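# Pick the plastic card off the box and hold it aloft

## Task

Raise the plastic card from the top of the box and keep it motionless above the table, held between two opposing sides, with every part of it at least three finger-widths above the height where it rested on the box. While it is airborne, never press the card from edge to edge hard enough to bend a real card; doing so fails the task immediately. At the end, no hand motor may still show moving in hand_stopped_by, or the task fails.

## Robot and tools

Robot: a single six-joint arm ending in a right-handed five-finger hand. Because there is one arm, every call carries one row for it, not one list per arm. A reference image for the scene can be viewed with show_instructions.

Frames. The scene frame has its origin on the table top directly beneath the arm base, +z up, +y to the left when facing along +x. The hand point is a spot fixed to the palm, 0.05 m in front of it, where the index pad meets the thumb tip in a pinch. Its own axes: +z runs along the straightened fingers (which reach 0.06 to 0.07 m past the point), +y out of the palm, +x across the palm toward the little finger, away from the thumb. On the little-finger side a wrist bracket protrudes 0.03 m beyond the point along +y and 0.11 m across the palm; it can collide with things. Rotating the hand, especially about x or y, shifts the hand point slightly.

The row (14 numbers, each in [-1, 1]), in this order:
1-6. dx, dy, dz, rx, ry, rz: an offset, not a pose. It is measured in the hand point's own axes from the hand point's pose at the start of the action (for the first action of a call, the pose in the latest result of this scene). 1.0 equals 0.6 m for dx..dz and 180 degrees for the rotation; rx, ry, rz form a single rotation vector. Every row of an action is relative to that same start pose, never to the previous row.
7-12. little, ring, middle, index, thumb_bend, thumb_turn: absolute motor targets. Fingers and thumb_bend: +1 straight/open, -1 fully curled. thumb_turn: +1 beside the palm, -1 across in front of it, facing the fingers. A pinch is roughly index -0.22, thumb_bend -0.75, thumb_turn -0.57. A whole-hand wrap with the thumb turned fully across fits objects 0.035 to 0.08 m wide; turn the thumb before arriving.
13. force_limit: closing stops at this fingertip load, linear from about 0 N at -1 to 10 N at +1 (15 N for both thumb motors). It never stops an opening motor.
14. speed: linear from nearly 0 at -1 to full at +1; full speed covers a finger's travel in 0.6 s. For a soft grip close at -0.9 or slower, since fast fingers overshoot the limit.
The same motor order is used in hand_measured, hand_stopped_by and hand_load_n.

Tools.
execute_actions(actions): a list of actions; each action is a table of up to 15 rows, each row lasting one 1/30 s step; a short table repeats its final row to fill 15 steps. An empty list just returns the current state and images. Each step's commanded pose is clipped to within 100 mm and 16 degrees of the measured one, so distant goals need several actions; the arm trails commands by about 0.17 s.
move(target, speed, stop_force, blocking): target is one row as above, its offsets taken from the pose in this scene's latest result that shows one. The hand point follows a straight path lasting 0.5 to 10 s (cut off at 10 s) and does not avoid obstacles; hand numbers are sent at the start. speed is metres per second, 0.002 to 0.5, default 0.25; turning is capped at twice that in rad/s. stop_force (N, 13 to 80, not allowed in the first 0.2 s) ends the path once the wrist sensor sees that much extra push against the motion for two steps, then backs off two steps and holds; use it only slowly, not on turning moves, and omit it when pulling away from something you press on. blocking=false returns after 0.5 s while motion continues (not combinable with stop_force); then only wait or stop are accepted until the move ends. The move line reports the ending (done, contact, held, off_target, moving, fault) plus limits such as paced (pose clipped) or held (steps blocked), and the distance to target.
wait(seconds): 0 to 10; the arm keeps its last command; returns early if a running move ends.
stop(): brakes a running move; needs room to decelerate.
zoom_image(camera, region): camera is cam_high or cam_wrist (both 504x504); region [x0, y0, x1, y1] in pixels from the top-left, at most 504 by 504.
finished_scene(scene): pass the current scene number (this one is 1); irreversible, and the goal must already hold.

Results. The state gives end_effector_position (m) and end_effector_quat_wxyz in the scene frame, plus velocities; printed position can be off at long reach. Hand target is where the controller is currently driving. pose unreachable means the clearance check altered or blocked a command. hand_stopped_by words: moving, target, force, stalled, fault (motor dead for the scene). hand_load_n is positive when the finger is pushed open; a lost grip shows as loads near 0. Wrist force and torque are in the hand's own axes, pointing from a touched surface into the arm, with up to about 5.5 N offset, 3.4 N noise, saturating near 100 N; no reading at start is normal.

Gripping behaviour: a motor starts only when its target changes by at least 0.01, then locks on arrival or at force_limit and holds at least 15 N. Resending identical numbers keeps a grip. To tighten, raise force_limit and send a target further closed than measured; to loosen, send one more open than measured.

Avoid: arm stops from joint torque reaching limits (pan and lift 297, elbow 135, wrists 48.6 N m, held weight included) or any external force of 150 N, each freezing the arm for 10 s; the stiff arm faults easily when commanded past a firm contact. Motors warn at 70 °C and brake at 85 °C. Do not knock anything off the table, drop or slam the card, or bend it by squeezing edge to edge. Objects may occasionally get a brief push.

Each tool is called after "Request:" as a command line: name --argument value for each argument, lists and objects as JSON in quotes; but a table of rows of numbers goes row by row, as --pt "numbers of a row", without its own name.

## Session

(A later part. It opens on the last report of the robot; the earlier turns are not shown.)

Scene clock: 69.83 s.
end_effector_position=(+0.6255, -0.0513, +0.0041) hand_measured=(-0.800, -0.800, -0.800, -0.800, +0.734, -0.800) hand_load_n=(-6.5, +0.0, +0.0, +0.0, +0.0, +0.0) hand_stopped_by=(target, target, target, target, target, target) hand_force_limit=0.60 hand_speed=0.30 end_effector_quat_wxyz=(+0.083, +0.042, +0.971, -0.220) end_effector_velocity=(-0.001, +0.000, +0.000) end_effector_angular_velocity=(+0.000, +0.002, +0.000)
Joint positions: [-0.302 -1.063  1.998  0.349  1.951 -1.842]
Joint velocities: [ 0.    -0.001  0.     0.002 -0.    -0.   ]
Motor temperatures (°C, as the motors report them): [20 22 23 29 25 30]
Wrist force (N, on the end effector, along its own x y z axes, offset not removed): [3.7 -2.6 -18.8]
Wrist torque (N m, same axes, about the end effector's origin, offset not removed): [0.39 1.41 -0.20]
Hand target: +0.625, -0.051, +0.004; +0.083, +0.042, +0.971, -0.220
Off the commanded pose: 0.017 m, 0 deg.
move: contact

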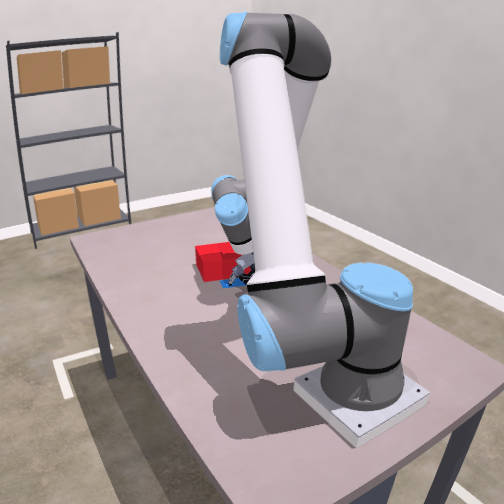

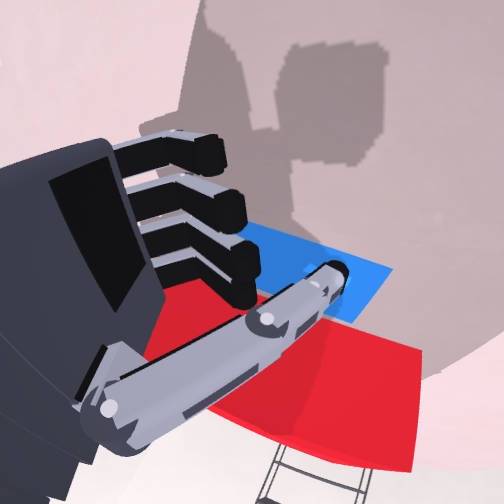

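Request:
move --target '[0,0,-0.004,0,0,0,-0.8,-0.8,-0.8,-0.8,0.3,-0.8,0.0,-0.6]' --speed 0.01

Request:
wait --seconds 1.5

Scene clock: 71.63 s.
end_effector_position=(+0.6252, -0.0503, +0.0063) hand_measured=(-0.800, -0.800, -0.800, -0.800, +0.300, -0.800) hand_load_n=(+0.0, +0.0, +0.0, +0.0, +0.0, +0.0) hand_stopped_by=(target, target, target, target, target, target) hand_force_limit=0.00 hand_speed=-0.60 end_effector_quat_wxyz=(+0.083, +0.042, +0.971, -0.220) end_effector_velocity=(-0.000, -0.001, -0.000) end_effector_angular_velocity=(-0.000, -0.000, -0.001)
Joint positions: [-0.301 -1.066  1.998  0.353  1.952 -1.84 ]
Joint velocities: [-0.001 -0.     0.    -0.     0.     0.   ]
Motor temperatures (°C, as the motors report them): [20 22 23 29 25 30]
Wrist force (N, on the end effector, along its own x y z axes, offset not removed): [1.9 -0.4 -1.5]
Wrist torque (N m, same axes, about the end effector's origin, offset not removed): [0.19 0.18 -0.17]
Hand target: +0.625, -0.050, +0.006; +0.083, +0.042, +0.971, -0.220
Off the commanded pose: 0.000 m, 0 deg.
move: done

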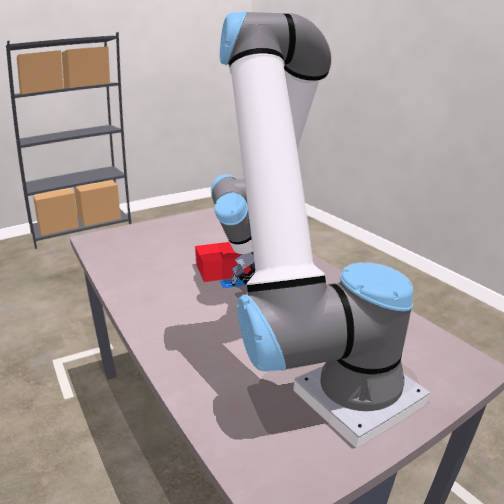

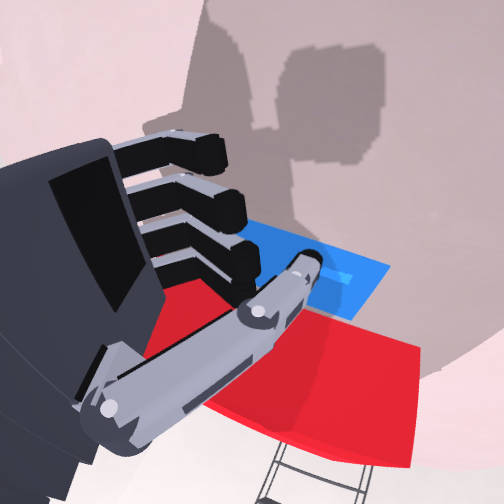

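Scene clock: 73.13 s.
end_effector_position=(+0.6252, -0.0503, +0.0063) hand_measured=(-0.800, -0.800, -0.800, -0.800, +0.300, -0.800) hand_load_n=(+0.0, +0.0, +0.0, +0.0, +0.0, +0.0) hand_stopped_by=(target, target, target, target, target, target) hand_force_limit=0.00 hand_speed=-0.60 end_effector_quat_wxyz=(+0.083, +0.042, +0.971, -0.220) end_effector_velocity=(+0.001, -0.000, +0.000) end_effector_angular_velocity=(-0.000, -0.001, -0.000)
Joint positions: [-0.301 -1.066  1.998  0.353  1.952 -1.84 ]
Joint velocities: [-0.    -0.    -0.001  0.    -0.     0.   ]
Motor temperatures (°C, as the motors report them): [20 22 23 29 25 30]
Wrist force (N, on the end effector, along its own x y z axes, offset not removed): [0.4 -4.1 -4.5]
Wrist torque (N m, same axes, about the end effector's origin, offset not removed): [-0.22 0.52 -0.33]
Hand target: +0.625, -0.050, +0.006; +0.083, +0.042, +0.971, -0.220
Off the commanded pose: 0.000 m, 0 deg.
wait: 1.50 s; at rest by 0.17 s

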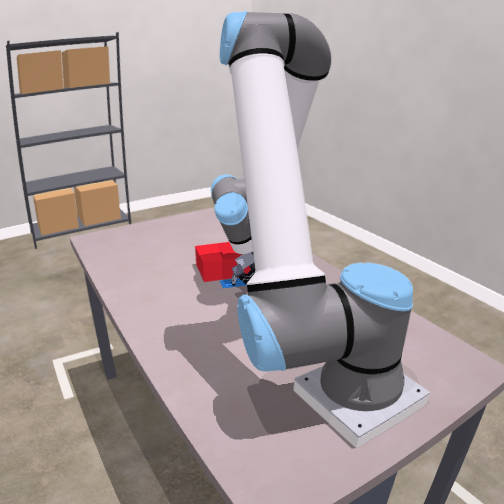

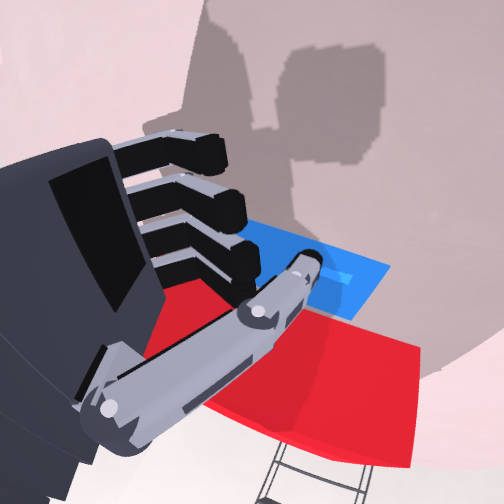

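No contact yet, so I'm tilting the hand further and lowering it again.

Request:
move --target '[0,0,-0.01,0.07,0,0,-0.8,-0.8,-0.8,-0.8,0.5,-0.8,0.6,0.3]' --speed 0.02

Request:
move --target '[0,0,0.05,0,0,0,-0.8,-0.8,-0.8,-0.8,0.5,-0.8,0.6,0.3]' --speed 0.004 --stop_force 13

Scene clock: 79.47 s.
end_effector_position=(+0.6243, -0.0475, +0.0117) hand_measured=(-0.800, -0.800, -0.800, -0.800, +0.500, -0.800) hand_load_n=(+0.0, +0.0, +0.0, +0.0, -0.5, +0.0) hand_stopped_by=(target, target, target, target, target, target) hand_force_limit=0.60 hand_speed=0.30 end_effector_quat_wxyz=(+0.078, +0.050, +0.941, -0.325) end_effector_velocity=(-0.000, -0.000, -0.000) end_effector_angular_velocity=(-0.006, +0.001, -0.002)
Joint positions: [-0.189 -1.035  1.981  0.343  2.197 -1.744]
Joint velocities: [ 0.003  0.002 -0.001  0.001  0.007  0.003]
Motor temperatures (°C, as the motors report them): [20 22 23 29 25 30]
Wrist force (N, on the end effector, along its own x y z axes, offset not removed): [1.0 -4.3 -6.1]
Wrist torque (N m, same axes, about the end effector's origin, offset not removed): [-0.14 0.40 -0.27]
Hand target: +0.624, -0.048, +0.012; +0.078, +0.050, +0.941, -0.325
Off the commanded pose: 0.000 m, 0 deg.
move: done

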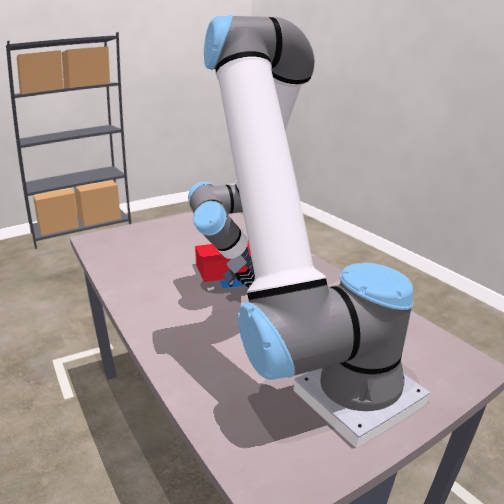

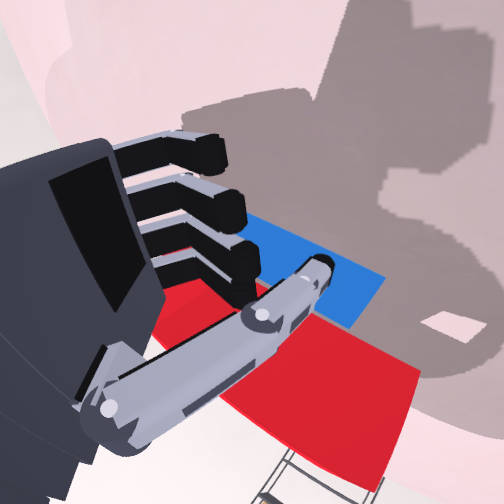

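Scene clock: 80.17 s.
end_effector_position=(+0.6246, -0.0485, +0.0106) hand_measured=(-0.800, -0.800, -0.800, -0.800, +0.502, -0.800) hand_load_n=(+0.0, +0.0, +0.0, +0.0, +4.0, -1.5) hand_stopped_by=(target, target, target, target, target, target) hand_force_limit=0.60 hand_speed=0.30 end_effector_quat_wxyz=(+0.078, +0.050, +0.941, -0.325) end_effector_velocity=(-0.000, +0.002, +0.001) end_effector_angular_velocity=(+0.001, -0.000, +0.001)
Joint positions: [-0.191 -1.034  1.981  0.34   2.196 -1.746]
Joint velocities: [ 0.003 -0.002 -0.     0.003 -0.     0.002]
Motor temperatures (°C, as the motors report them): [20 22 23 29 25 30]
Wrist force (N, on the end effector, along its own x y z axes, offset not removed): [0.3 -13.3 -20.8]
Wrist torque (N m, same axes, about the end effector's origin, offset not removed): [-0.90 0.74 -0.47]
Hand target: +0.625, -0.048, +0.011; +0.078, +0.050, +0.941, -0.325
Off the commanded pose: 0.029 m, 0 deg.
move: contact

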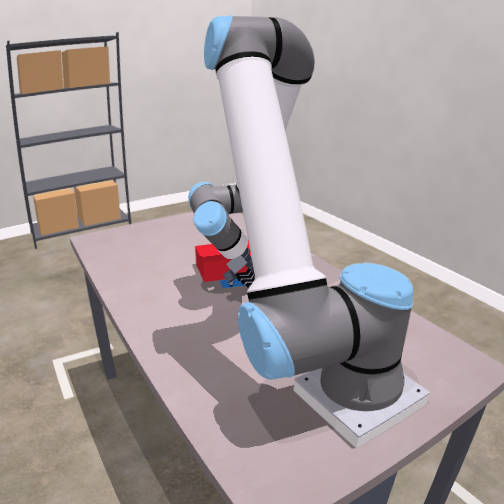

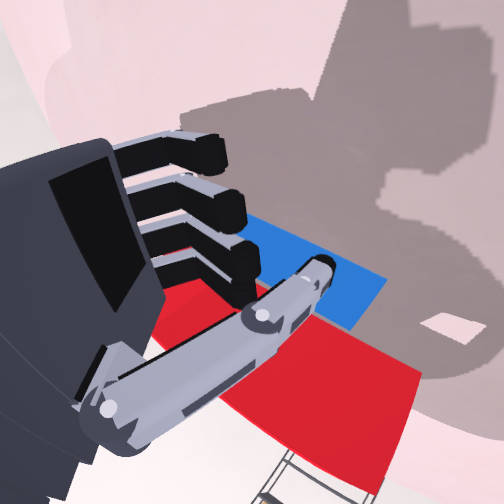

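Request:
move --target '[0,-0.148,0.076,0,0,0,-0.8,-0.8,-0.8,-0.8,0.5,-0.8,0.6,0.3]' --speed 0.025

Scene clock: 85.13 s.
end_effector_position=(+0.6170, -0.1464, +0.0287) hand_measured=(-0.800, -0.800, -0.800, -0.800, +0.500, -0.800) hand_load_n=(+0.0, +0.0, +0.0, +0.0, +0.0, +0.0) hand_stopped_by=(target, target, target, target, target, target) hand_force_limit=0.60 hand_speed=0.30 end_effector_quat_wxyz=(+0.078, +0.050, +0.941, -0.325) end_effector_velocity=(-0.000, -0.001, +0.001) end_effector_angular_velocity=(-0.000, -0.000, +0.001)
Joint positions: [-0.374 -1.096  2.006  0.26   2.135 -1.955]
Joint velocities: [-0.003 -0.002  0.001 -0.001 -0.001 -0.004]
Motor temperatures (°C, as the motors report them): [20 22 23 29 25 30]
Wrist force (N, on the end effector, along its own x y z axes, offset not removed): [0.9 -2.8 -2.0]
Wrist torque (N m, same axes, about the end effector's origin, offset not removed): [-0.07 0.41 -0.29]
Hand target: +0.617, -0.147, +0.029; +0.078, +0.050, +0.941, -0.325
Off the commanded pose: 0.000 m, 0 deg.
move: done

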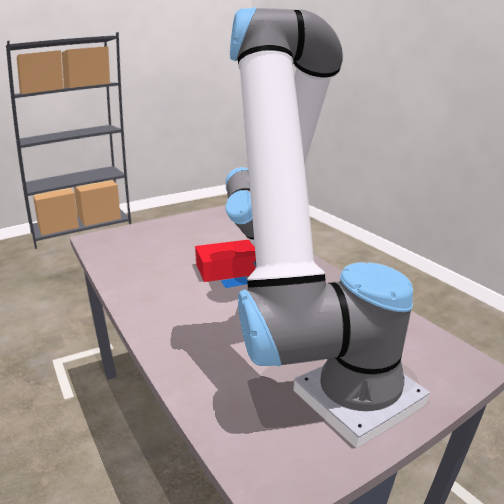

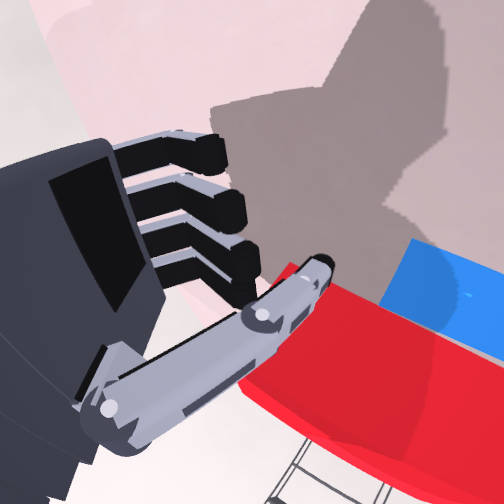

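Request:
move --target '[0,0.14,-0.087,0,0,0,-0.8,-0.8,-0.8,-0.8,0.5,-0.8,0.6,0.3]' --speed 0.06

Request:
move --target '[0,0.031,0.04,0,0,0,-0.8,-0.8,-0.8,-0.8,0.5,-0.8,0.6,0.3]' --speed 0.005 --stop_force 15

Request:
move --target '[0,-0.131,0.105,0,0,0,-0.8,-0.8,-0.8,-0.8,0.5,-0.8,0.6,0.3]' --speed 0.025

Scene clock: 88.37 s.
end_effector_position=(+0.6232, -0.0482, +0.0187) hand_measured=(-0.800, -0.800, -0.800, -0.800, +0.500, -0.800) hand_load_n=(+0.0, +0.0, +0.0, +0.0, +0.0, +0.0) hand_stopped_by=(target, target, target, target, target, target) hand_force_limit=0.60 hand_speed=0.30 end_effector_quat_wxyz=(+0.078, +0.050, +0.941, -0.325) end_effector_velocity=(+0.000, +0.003, +0.000) end_effector_angular_velocity=(-0.001, -0.001, +0.001)
Joint positions: [-0.191 -1.047  1.982  0.352  2.196 -1.746]
Joint velocities: [ 0.005  0.001 -0.001  0.003  0.002  0.005]
Motor temperatures (°C, as the motors report them): [20 22 23 29 25 30]
Wrist force (N, on the end effector, along its own x y z axes, offset not removed): [1.5 -2.0 -3.2]
Wrist torque (N m, same axes, about the end effector's origin, offset not removed): [0.07 0.31 -0.25]
Hand target: +0.623, -0.048, +0.019; +0.078, +0.050, +0.941, -0.325
Off the commanded pose: 0.000 m, 0 deg.
move: done

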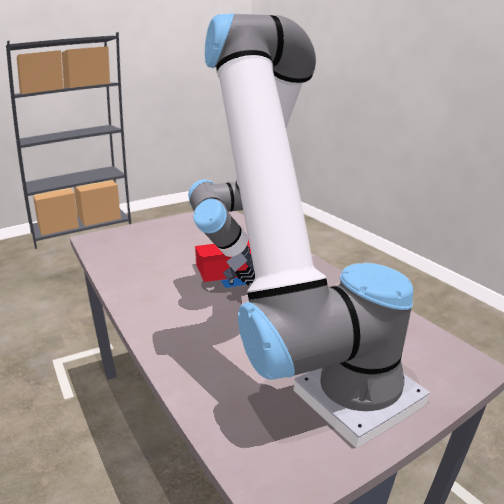

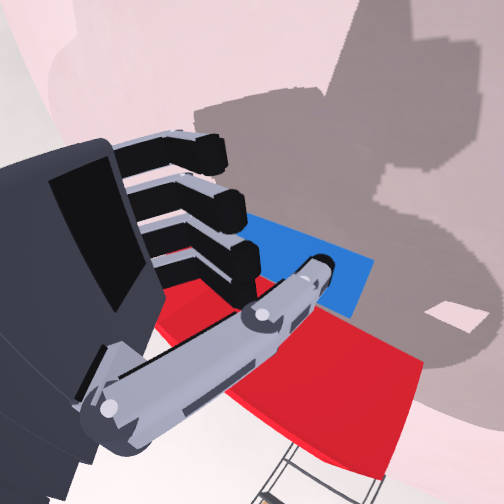

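Scene clock: 90.37 s.
end_effector_position=(+0.6247, -0.0483, +0.0106) hand_measured=(-0.800, -0.800, -0.800, -0.800, +0.500, -0.800) hand_load_n=(+0.0, +0.0, +0.0, +0.0, +0.5, -1.5) hand_stopped_by=(target, target, target, target, target, target) hand_force_limit=0.60 hand_speed=0.30 end_effector_quat_wxyz=(+0.078, +0.050, +0.941, -0.325) end_effector_velocity=(-0.001, +0.000, +0.000) end_effector_angular_velocity=(+0.001, +0.002, +0.000)
Joint positions: [-0.191 -1.034  1.981  0.34   2.197 -1.746]
Joint velocities: [ 0.    -0.001  0.     0.003 -0.    -0.   ]
Motor temperatures (°C, as the motors report them): [20 22 23 29 25 30]
Wrist force (N, on the end effector, along its own x y z axes, offset not removed): [1.9 -16.4 -20.2]
Wrist torque (N m, same axes, about the end effector's origin, offset not removed): [-0.77 0.51 -0.31]
Hand target: +0.625, -0.048, +0.011; +0.078, +0.050, +0.941, -0.325
Off the commanded pose: 0.022 m, 0 deg.
move: contact

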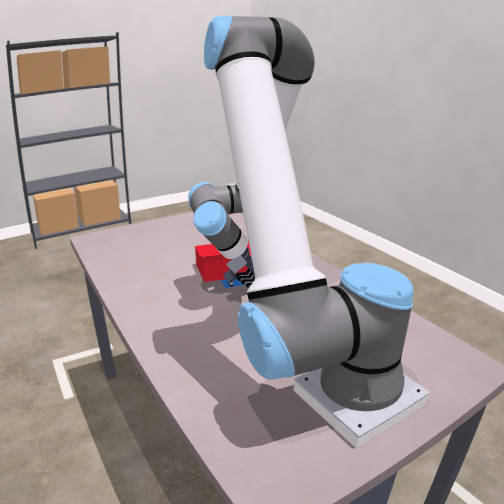

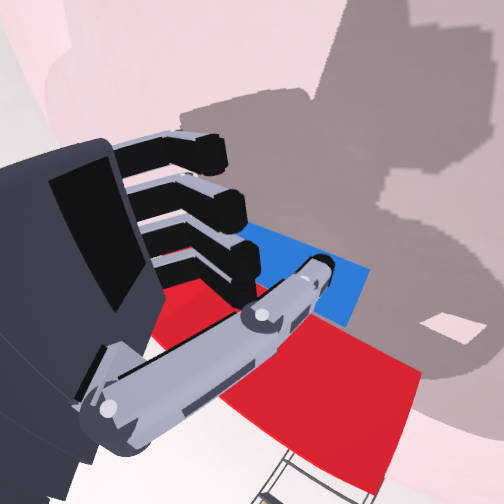

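Scene clock: 94.70 s.
end_effector_position=(+0.6206, -0.1490, +0.0091) hand_measured=(-0.800, -0.800, -0.800, -0.800, +0.514, -0.800) hand_load_n=(+0.0, +0.0, +0.0, +0.0, +21.5, +6.0) hand_stopped_by=(target, target, target, target, target, target) hand_force_limit=0.60 hand_speed=0.30 end_effector_quat_wxyz=(+0.078, +0.050, +0.941, -0.325) end_effector_velocity=(-0.000, -0.002, +0.000) end_effector_angular_velocity=(+0.000, +0.000, +0.000)
Joint positions: [-0.376 -1.064  2.004  0.229  2.135 -1.957]
Joint velocities: [-0.003 -0.001  0.001 -0.001 -0.001 -0.004]
Motor temperatures (°C, as the motors report them): [20 22 23 29 25 30]
Wrist force (N, on the end effector, along its own x y z axes, offset not removed): [-7.2 -20.0 -51.8]
Wrist torque (N m, same axes, about the end effector's origin, offset not removed): [-1.76 1.18 -0.27]
Hand target: +0.621, -0.149, +0.009; +0.078, +0.050, +0.941, -0.325
Off the commanded pose: 0.000 m, 0 deg.
move: done

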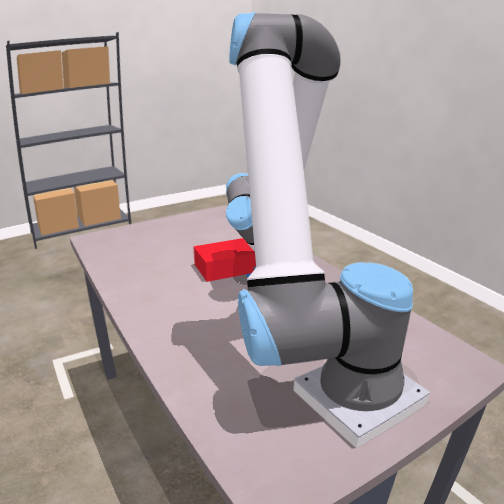

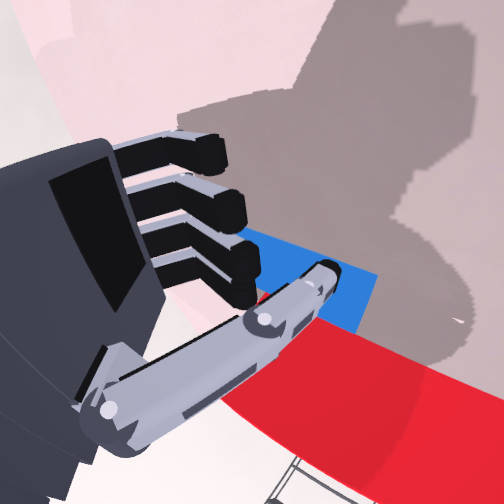

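Request:
move --target '[0,-0.081,0.06,0,0,0,-0.8,-0.8,-0.8,-0.8,0.5,-0.8,0.6,0.3]' --speed 0.025

Request:
zoom_image --camera "cam_high" --region '[180,200,400,400]'

Scene clock: 98.53 s.
end_effector_position=(+0.6176, -0.2093, +0.0104) hand_measured=(-0.800, -0.800, -0.800, -0.800, +0.510, -0.800) hand_load_n=(+0.0, +0.0, +0.0, +0.0, +10.5, +4.0) hand_stopped_by=(target, target, target, target, target, target) hand_force_limit=0.60 hand_speed=0.30 end_effector_quat_wxyz=(+0.078, +0.050, +0.941, -0.325) end_effector_velocity=(+0.000, -0.001, +0.001) end_effector_angular_velocity=(-0.000, -0.001, +0.001)
Joint positions: [-0.482 -1.074  2.     0.184  2.091 -2.07 ]
Joint velocities: [-0.003 -0.001 -0.    -0.001 -0.002 -0.004]
Motor temperatures (°C, as the motors report them): [20 22 23 29 25 30]
Wrist force (N, on the end effector, along its own x y z axes, offset not removed): [-1.0 -7.8 -25.7]
Wrist torque (N m, same axes, about the end effector's origin, offset not removed): [-0.57 0.42 0.00]
Hand target: +0.618, -0.210, +0.010; +0.078, +0.050, +0.941, -0.325
Off the commanded pose: 0.000 m, 0 deg.
move: done

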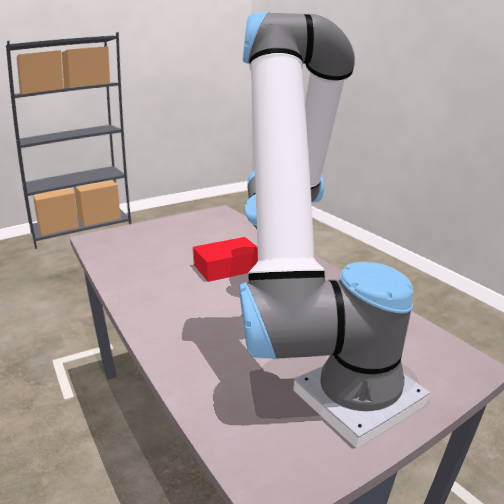

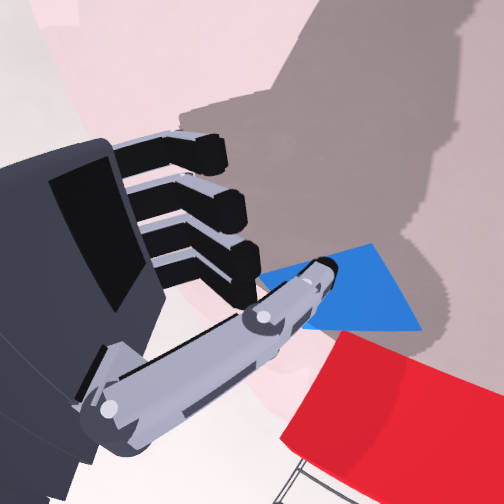

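Region (180, 200, 400, 400) of cam_high's 504x504 image, scaled by 2.291, with more detail than that image has; it fills the top 458 rows of this view, and the rest is white.

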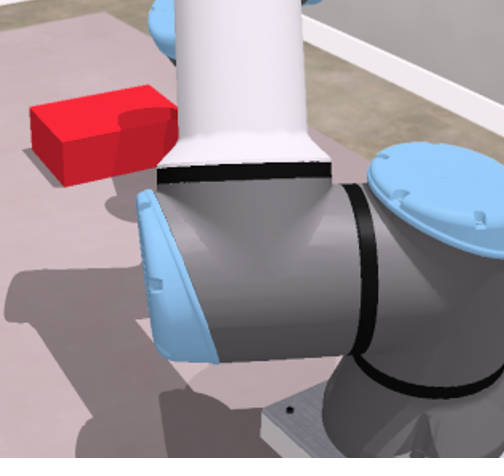

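Request:
move --target '[0,-0.016,-0.02,0,0,0,-0.8,-0.8,-0.8,-0.8,0.5,-0.8,0.6,0.3]' --speed 0.03

Request:
move --target '[-0.035,0.04,-0.031,0,0,0,-0.8,-0.8,-0.8,-0.8,0.5,-0.8,0.6,0.3]' --speed 0.03

Request:
move --target '[0,0.031,0.04,0,0,0,-0.8,-0.8,-0.8,-0.8,0.5,-0.8,0.6,0.3]' --speed 0.005 --stop_force 15

Scene clock: 100.23 s.
end_effector_position=(+0.6149, -0.2094, +0.0253) hand_measured=(-0.800, -0.800, -0.800, -0.800, +0.500, -0.800) hand_load_n=(+0.0, +0.0, +0.0, +0.0, +0.0, +0.0) hand_stopped_by=(target, target, target, target, target, target) hand_force_limit=0.60 hand_speed=0.30 end_effector_quat_wxyz=(+0.078, +0.050, +0.941, -0.325) end_effector_velocity=(-0.001, +0.000, +0.001) end_effector_angular_velocity=(+0.001, +0.001, -0.000)
Joint positions: [-0.485 -1.099  2.002  0.206  2.089 -2.073]
Joint velocities: [-0.    -0.002  0.001  0.002  0.    -0.   ]
Motor temperatures (°C, as the motors report them): [20 22 23 29 25 30]
Wrist force (N, on the end effector, along its own x y z axes, offset not removed): [0.2 -0.4 -3.5]
Wrist torque (N m, same axes, about the end effector's origin, offset not removed): [0.39 0.39 -0.15]
Hand target: +0.615, -0.209, +0.025; +0.078, +0.050, +0.941, -0.325
Off the commanded pose: 0.000 m, 0 deg.
move: done

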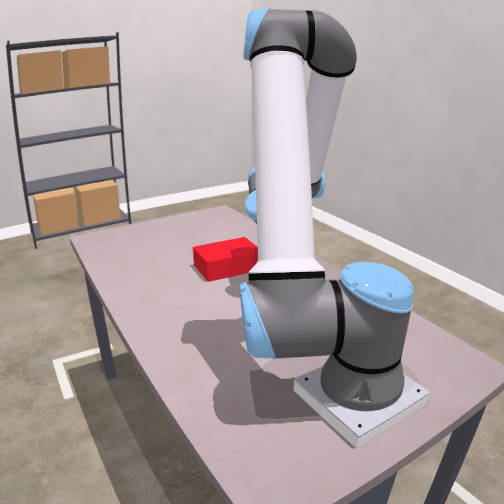

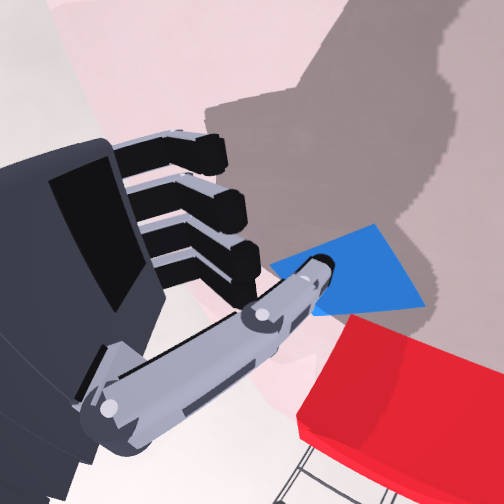

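Scene clock: 101.80 s.
end_effector_position=(+0.6369, -0.1800, +0.0290) hand_measured=(-0.800, -0.800, -0.800, -0.800, +0.500, -0.800) hand_load_n=(+0.0, +0.0, +0.0, +0.0, +0.0, +0.0) hand_stopped_by=(target, target, target, target, target, target) hand_force_limit=0.60 hand_speed=0.30 end_effector_quat_wxyz=(+0.078, +0.050, +0.941, -0.325) end_effector_velocity=(+0.001, +0.001, -0.000) end_effector_angular_velocity=(-0.000, +0.001, -0.000)
Joint positions: [-0.418 -1.076  1.961  0.26   2.118 -2.002]
Joint velocities: [ 0.003  0.001 -0.002  0.003  0.002  0.003]
Motor temperatures (°C, as the motors report them): [20 22 23 29 25 30]
Wrist force (N, on the end effector, along its own x y z axes, offset not removed): [1.8 -3.7 -5.0]
Wrist torque (N m, same axes, about the end effector's origin, offset not removed): [-0.07 0.29 -0.18]
Hand target: +0.637, -0.180, +0.029; +0.078, +0.050, +0.941, -0.325
Off the commanded pose: 0.000 m, 0 deg.
move: done

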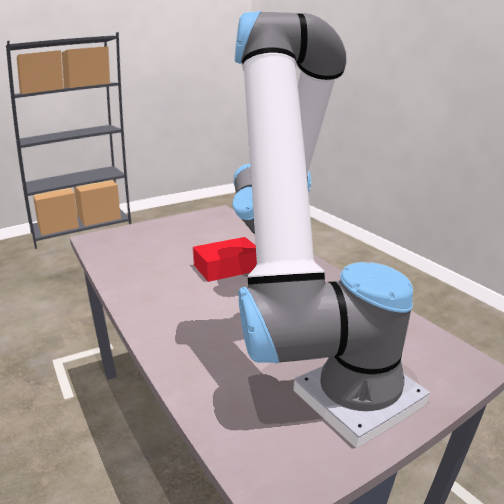

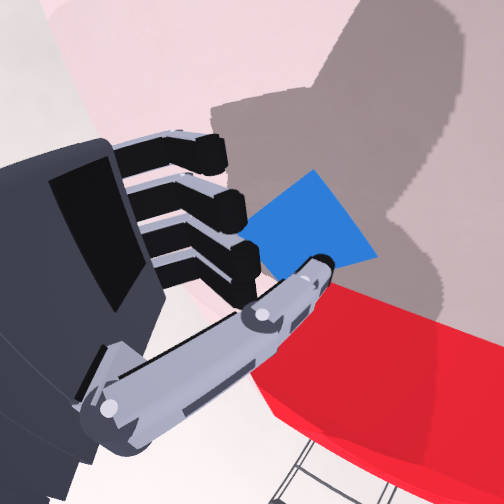

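Scene clock: 105.87 s.
end_effector_position=(+0.6402, -0.1802, +0.0109) hand_measured=(-0.800, -0.800, -0.800, -0.800, +0.500, -0.800) hand_load_n=(+0.0, +0.0, +0.0, +0.0, +0.5, -1.5) hand_stopped_by=(target, target, target, target, target, target) hand_force_limit=0.60 hand_speed=0.30 end_effector_quat_wxyz=(+0.078, +0.050, +0.941, -0.325) end_effector_velocity=(+0.000, +0.000, +0.001) end_effector_angular_velocity=(-0.000, +0.000, +0.000)
Joint positions: [-0.415 -1.046  1.959  0.234  2.119 -2.   ]
Joint velocities: [ 0.    -0.002 -0.001  0.002  0.    -0.   ]
Motor temperatures (°C, as the motors report them): [20 22 23 29 25 30]
Wrist force (N, on the end effector, along its own x y z axes, offset not removed): [2.4 -14.0 -18.6]
Wrist torque (N m, same axes, about the end effector's origin, offset not removed): [-0.59 0.41 -0.26]
Hand target: +0.640, -0.180, +0.011; +0.078, +0.050, +0.941, -0.325
Off the commanded pose: 0.012 m, 0 deg.
move: contact

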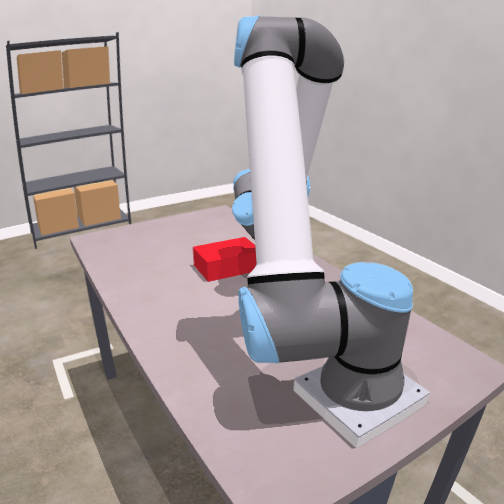

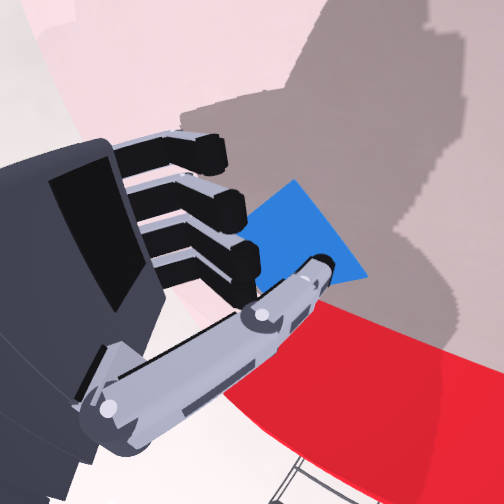

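Request:
move --target '[0,-0.011,-0.013,0,0,0,-0.8,-0.8,-0.8,-0.8,0.5,-0.8,0.6,0.3]' --speed 0.03

Request:
move --target '[0.045,-0.02,0.016,0,0,0,-0.8,-0.8,-0.8,-0.8,0.5,-0.8,0.6,0.3]' --speed 0.03

Request:
move --target '[0,0.031,0.04,0,0,0,-0.8,-0.8,-0.8,-0.8,0.5,-0.8,0.6,0.3]' --speed 0.005 --stop_force 15

Request:
move --target '[0,-0.078,0.063,0,0,0,-0.8,-0.8,-0.8,-0.8,0.5,-0.8,0.6,0.3]' --speed 0.025

Scene clock: 109.90 s.
end_effector_position=(+0.6384, -0.1806, +0.0208) hand_measured=(-0.800, -0.800, -0.800, -0.800, +0.500, -0.800) hand_load_n=(+0.0, +0.0, +0.0, +0.0, +0.0, +0.0) hand_stopped_by=(target, target, target, target, target, target) hand_force_limit=0.60 hand_speed=0.30 end_effector_quat_wxyz=(+0.078, +0.050, +0.941, -0.325) end_effector_velocity=(-0.000, -0.000, +0.002) end_effector_angular_velocity=(-0.000, -0.000, -0.000)
Joint positions: [-0.417 -1.062  1.96   0.247  2.118 -2.002]
Joint velocities: [-0.001 -0.003  0.     0.002 -0.    -0.   ]
Motor temperatures (°C, as the motors report them): [20 22 23 29 25 30]
Wrist force (N, on the end effector, along its own x y z axes, offset not removed): [0.7 -2.7 -2.7]
Wrist torque (N m, same axes, about the end effector's origin, offset not removed): [-0.07 0.37 -0.27]
Hand target: +0.638, -0.181, +0.021; +0.078, +0.050, +0.941, -0.325
Off the commanded pose: 0.000 m, 0 deg.
move: done

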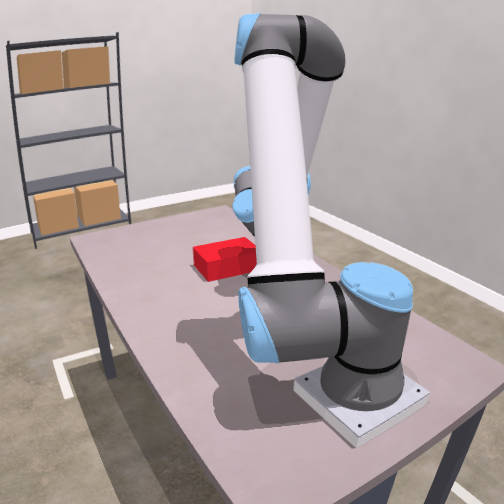

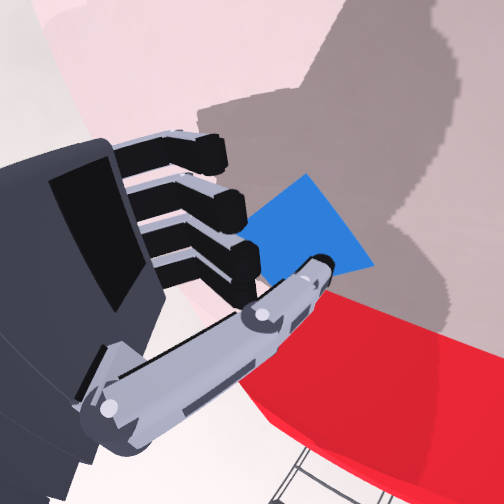

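Scene clock: 111.27 s.
end_effector_position=(+0.6113, -0.1948, +0.0158) hand_measured=(-0.800, -0.800, -0.800, -0.800, +0.500, -0.800) hand_load_n=(+0.0, +0.0, +0.0, +0.0, +0.0, +0.0) hand_stopped_by=(target, target, target, target, target, target) hand_force_limit=0.60 hand_speed=0.30 end_effector_quat_wxyz=(+0.078, +0.050, +0.941, -0.325) end_effector_velocity=(-0.001, -0.001, +0.000) end_effector_angular_velocity=(+0.000, -0.000, +0.000)
Joint positions: [-0.463 -1.089  2.016  0.194  2.099 -2.05 ]
Joint velocities: [-0.003 -0.002  0.003 -0.003 -0.001 -0.003]
Motor temperatures (°C, as the motors report them): [20 22 23 29 25 30]
Wrist force (N, on the end effector, along its own x y z axes, offset not removed): [0.2 -1.6 -4.4]
Wrist torque (N m, same axes, about the end effector's origin, offset not removed): [0.14 0.53 -0.21]
Hand target: +0.611, -0.195, +0.016; +0.078, +0.050, +0.941, -0.325
Off the commanded pose: 0.000 m, 0 deg.
move: done

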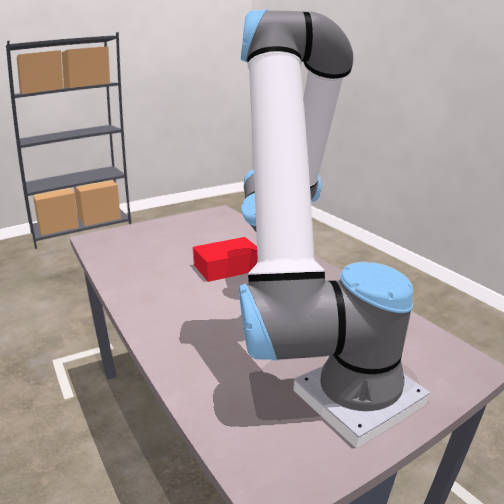

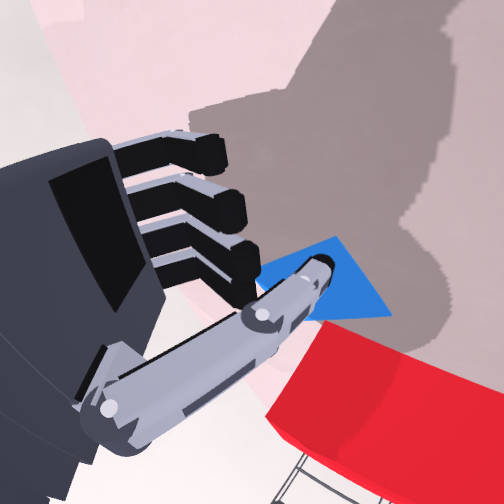

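Scene clock: 112.67 s.
end_effector_position=(+0.6123, -0.1949, +0.0107) hand_measured=(-0.800, -0.800, -0.800, -0.800, +0.500, -0.800) hand_load_n=(+0.0, +0.0, +0.0, +0.0, +0.5, -1.5) hand_stopped_by=(target, target, target, target, target, target) hand_force_limit=0.60 hand_speed=0.30 end_effector_quat_wxyz=(+0.078, +0.050, +0.941, -0.325) end_effector_velocity=(-0.001, -0.001, +0.002) end_effector_angular_velocity=(+0.000, +0.000, -0.002)
Joint positions: [-0.462 -1.081  2.015  0.186  2.1   -2.049]
Joint velocities: [-0.002 -0.003  0.     0.003 -0.     0.   ]
Motor temperatures (°C, as the motors report them): [20 22 23 29 25 30]
Wrist force (N, on the end effector, along its own x y z axes, offset not removed): [1.4 -18.2 -21.3]
Wrist torque (N m, same axes, about the end effector's origin, offset not removed): [-0.98 0.63 -0.47]
Hand target: +0.612, -0.195, +0.011; +0.078, +0.050, +0.941, -0.325
Off the commanded pose: 0.025 m, 0 deg.
move: contact

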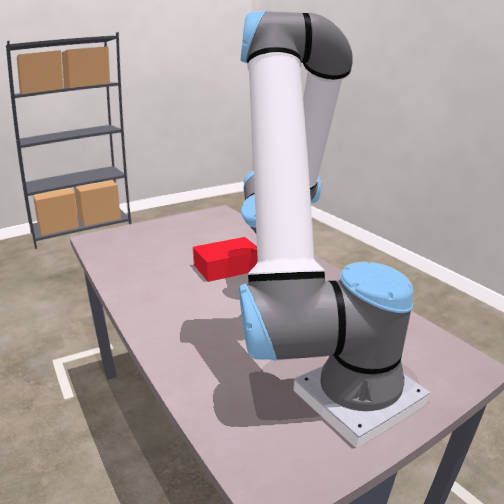

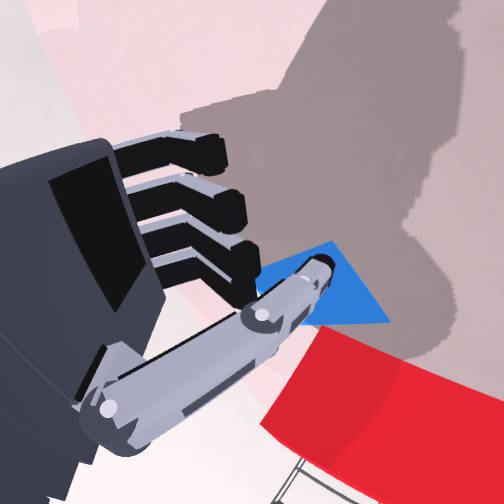

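Scene clock: 115.37 s.
end_effector_position=(+0.6099, -0.2549, +0.0096) hand_measured=(-0.800, -0.800, -0.800, -0.800, +0.510, -0.800) hand_load_n=(+0.0, +0.0, +0.0, +0.0, +17.5, +10.5) hand_stopped_by=(target, target, target, target, target, target) hand_force_limit=0.60 hand_speed=0.30 end_effector_quat_wxyz=(+0.078, +0.050, +0.941, -0.325) end_effector_velocity=(-0.000, -0.001, -0.001) end_effector_angular_velocity=(+0.001, +0.002, +0.001)
Joint positions: [-0.564 -1.08   2.001  0.149  2.053 -2.153]
Joint velocities: [-0.003  0.002 -0.001 -0.001 -0.002 -0.003]
Motor temperatures (°C, as the motors report them): [20 22 23 29 25 30]
Wrist force (N, on the end effector, along its own x y z axes, offset not removed): [-8.6 -14.0 -40.2]
Wrist torque (N m, same axes, about the end effector's origin, offset not removed): [-1.44 0.92 -0.13]
Hand target: +0.610, -0.255, +0.010; +0.078, +0.050, +0.941, -0.325
Off the commanded pose: 0.000 m, 0 deg.
move: done

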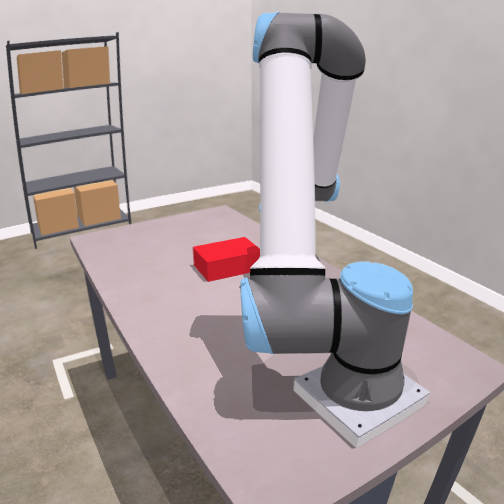

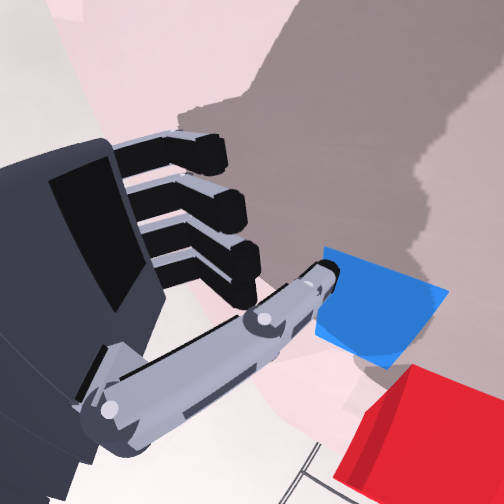

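Request:
move --target '[0,-0.011,-0.013,0,0,0,-0.8,-0.8,-0.8,-0.8,0.5,-0.8,0.6,0.3]' --speed 0.03

Request:
move --target '[-0.03,0.053,-0.041,0,0,0,-0.8,-0.8,-0.8,-0.8,0.5,-0.8,0.6,0.3]' --speed 0.03

Request:
move --target '[0,0.031,0.04,0,0,0,-0.8,-0.8,-0.8,-0.8,0.5,-0.8,0.6,0.3]' --speed 0.005 --stop_force 15

Request:
move --target '[0,-0.078,0.063,0,0,0,-0.8,-0.8,-0.8,-0.8,0.5,-0.8,0.6,0.3]' --speed 0.025

Scene clock: 117.50 s.
end_effector_position=(+0.6081, -0.2553, +0.0195) hand_measured=(-0.800, -0.800, -0.800, -0.800, +0.500, -0.800) hand_load_n=(+0.0, +0.0, +0.0, +0.0, +0.0, +0.0) hand_stopped_by=(target, target, target, target, target, target) hand_force_limit=0.60 hand_speed=0.30 end_effector_quat_wxyz=(+0.078, +0.050, +0.941, -0.325) end_effector_velocity=(-0.000, -0.001, +0.002) end_effector_angular_velocity=(+0.000, +0.000, -0.000)
Joint positions: [-0.566 -1.096  2.001  0.163  2.052 -2.155]
Joint velocities: [-0.001 -0.002 -0.001  0.003 -0.    -0.   ]
Motor temperatures (°C, as the motors report them): [20 22 23 29 25 30]
Wrist force (N, on the end effector, along its own x y z axes, offset not removed): [1.6 -0.7 -5.0]
Wrist torque (N m, same axes, about the end effector's origin, offset not removed): [0.35 0.30 -0.20]
Hand target: +0.608, -0.255, +0.020; +0.078, +0.050, +0.941, -0.325
Off the commanded pose: 0.000 m, 0 deg.
move: done

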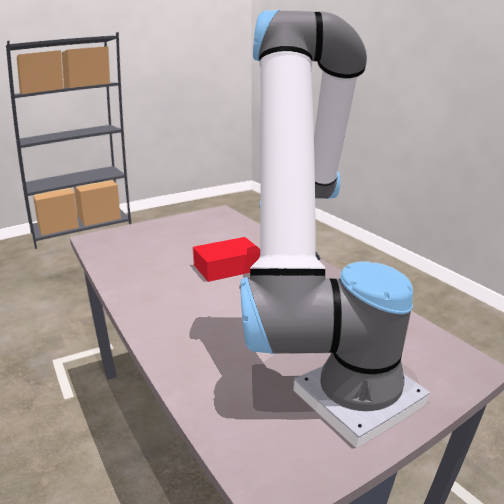

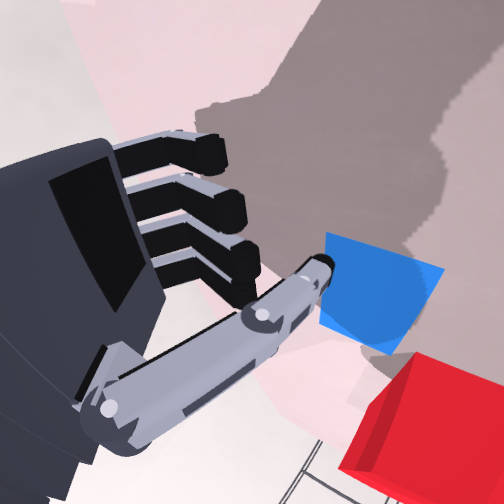

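Scene clock: 119.30 s.
end_effector_position=(+0.6275, -0.2159, +0.0226) hand_measured=(-0.800, -0.800, -0.800, -0.800, +0.500, -0.800) hand_load_n=(+0.0, +0.0, +0.0, +0.0, +0.0, +0.0) hand_stopped_by=(target, target, target, target, target, target) hand_force_limit=0.60 hand_speed=0.30 end_effector_quat_wxyz=(+0.078, +0.050, +0.941, -0.325) end_effector_velocity=(+0.001, +0.001, +0.001) end_effector_angular_velocity=(-0.000, -0.001, +0.000)
Joint positions: [-0.485 -1.079  1.975  0.213  2.09  -2.072]
Joint velocities: [ 0.003 -0.    -0.002  0.002  0.001  0.003]
Motor temperatures (°C, as the motors report them): [20 22 23 29 25 30]
Wrist force (N, on the end effector, along its own x y z axes, offset not removed): [1.3 -4.5 -1.7]
Wrist torque (N m, same axes, about the end effector's origin, offset not removed): [-0.44 0.23 -0.29]
Hand target: +0.628, -0.216, +0.023; +0.078, +0.050, +0.941, -0.325
Off the commanded pose: 0.000 m, 0 deg.
move: done

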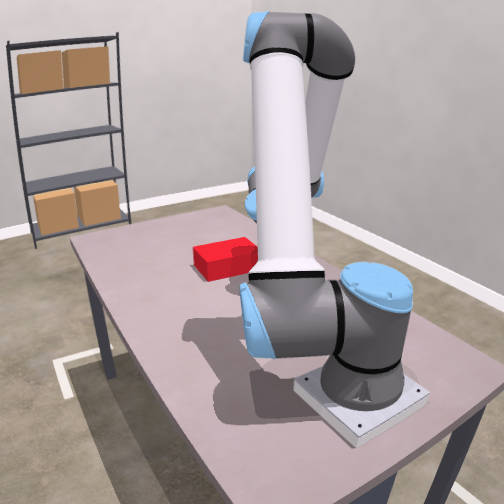

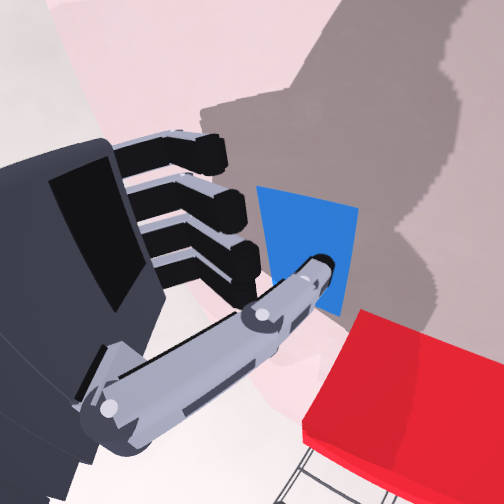

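Scene clock: 122.07 s.
end_effector_position=(+0.6297, -0.2161, +0.0108) hand_measured=(-0.800, -0.800, -0.800, -0.800, +0.500, -0.800) hand_load_n=(+0.0, +0.0, +0.0, +0.0, +0.5, -1.5) hand_stopped_by=(target, target, target, target, target, target) hand_force_limit=0.60 hand_speed=0.30 end_effector_quat_wxyz=(+0.078, +0.050, +0.941, -0.325) end_effector_velocity=(-0.000, -0.001, +0.001) end_effector_angular_velocity=(+0.001, +0.001, -0.001)
Joint positions: [-0.483 -1.06   1.973  0.196  2.091 -2.07 ]
Joint velocities: [-0.001 -0.001 -0.001  0.002 -0.    -0.   ]
Motor temperatures (°C, as the motors report them): [20 22 23 29 25 30]
Wrist force (N, on the end effector, along its own x y z axes, offset not removed): [1.2 -16.5 -20.0]
Wrist torque (N m, same axes, about the end effector's origin, offset not removed): [-0.89 0.52 -0.39]
Hand target: +0.630, -0.216, +0.011; +0.078, +0.050, +0.941, -0.325
Off the commanded pose: 0.018 m, 0 deg.
move: contact

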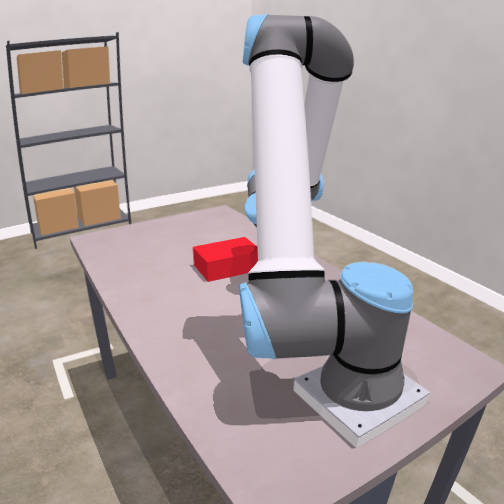

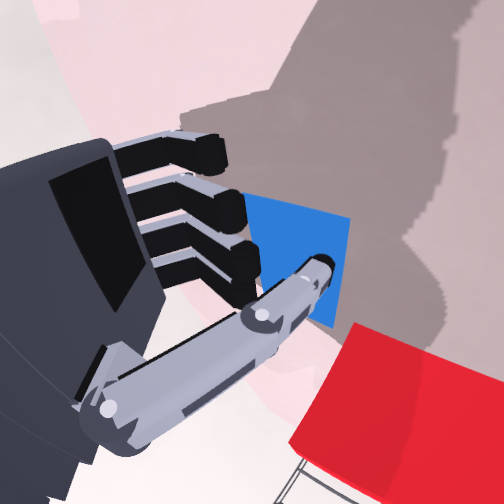

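Scene clock: 124.77 s.
end_effector_position=(+0.6273, -0.2761, +0.0097) hand_measured=(-0.800, -0.800, -0.800, -0.800, +0.510, -0.800) hand_load_n=(+0.0, +0.0, +0.0, +0.0, +19.0, +7.0) hand_stopped_by=(target, target, target, target, target, target) hand_force_limit=0.60 hand_speed=0.30 end_effector_quat_wxyz=(+0.078, +0.050, +0.941, -0.326) end_effector_velocity=(+0.000, -0.002, -0.000) end_effector_angular_velocity=(-0.001, +0.000, +0.001)
Joint positions: [-0.58  -1.056  1.955  0.164  2.046 -2.168]
Joint velocities: [-0.002  0.001 -0.001 -0.001 -0.001 -0.003]
Motor temperatures (°C, as the motors report them): [20 22 23 29 25 30]
Wrist force (N, on the end effector, along its own x y z axes, offset not removed): [-5.8 -14.4 -39.1]
Wrist torque (N m, same axes, about the end effector's origin, offset not removed): [-1.58 0.82 -0.10]
Hand target: +0.627, -0.276, +0.010; +0.078, +0.050, +0.941, -0.326
Off the commanded pose: 0.000 m, 0 deg.
move: done

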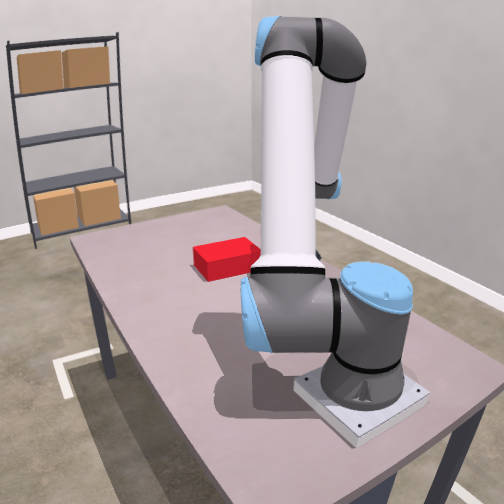

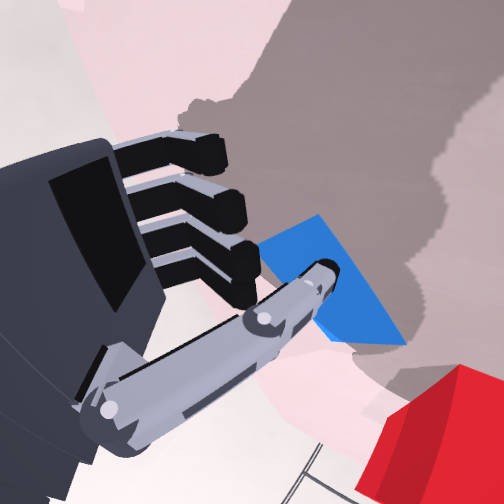

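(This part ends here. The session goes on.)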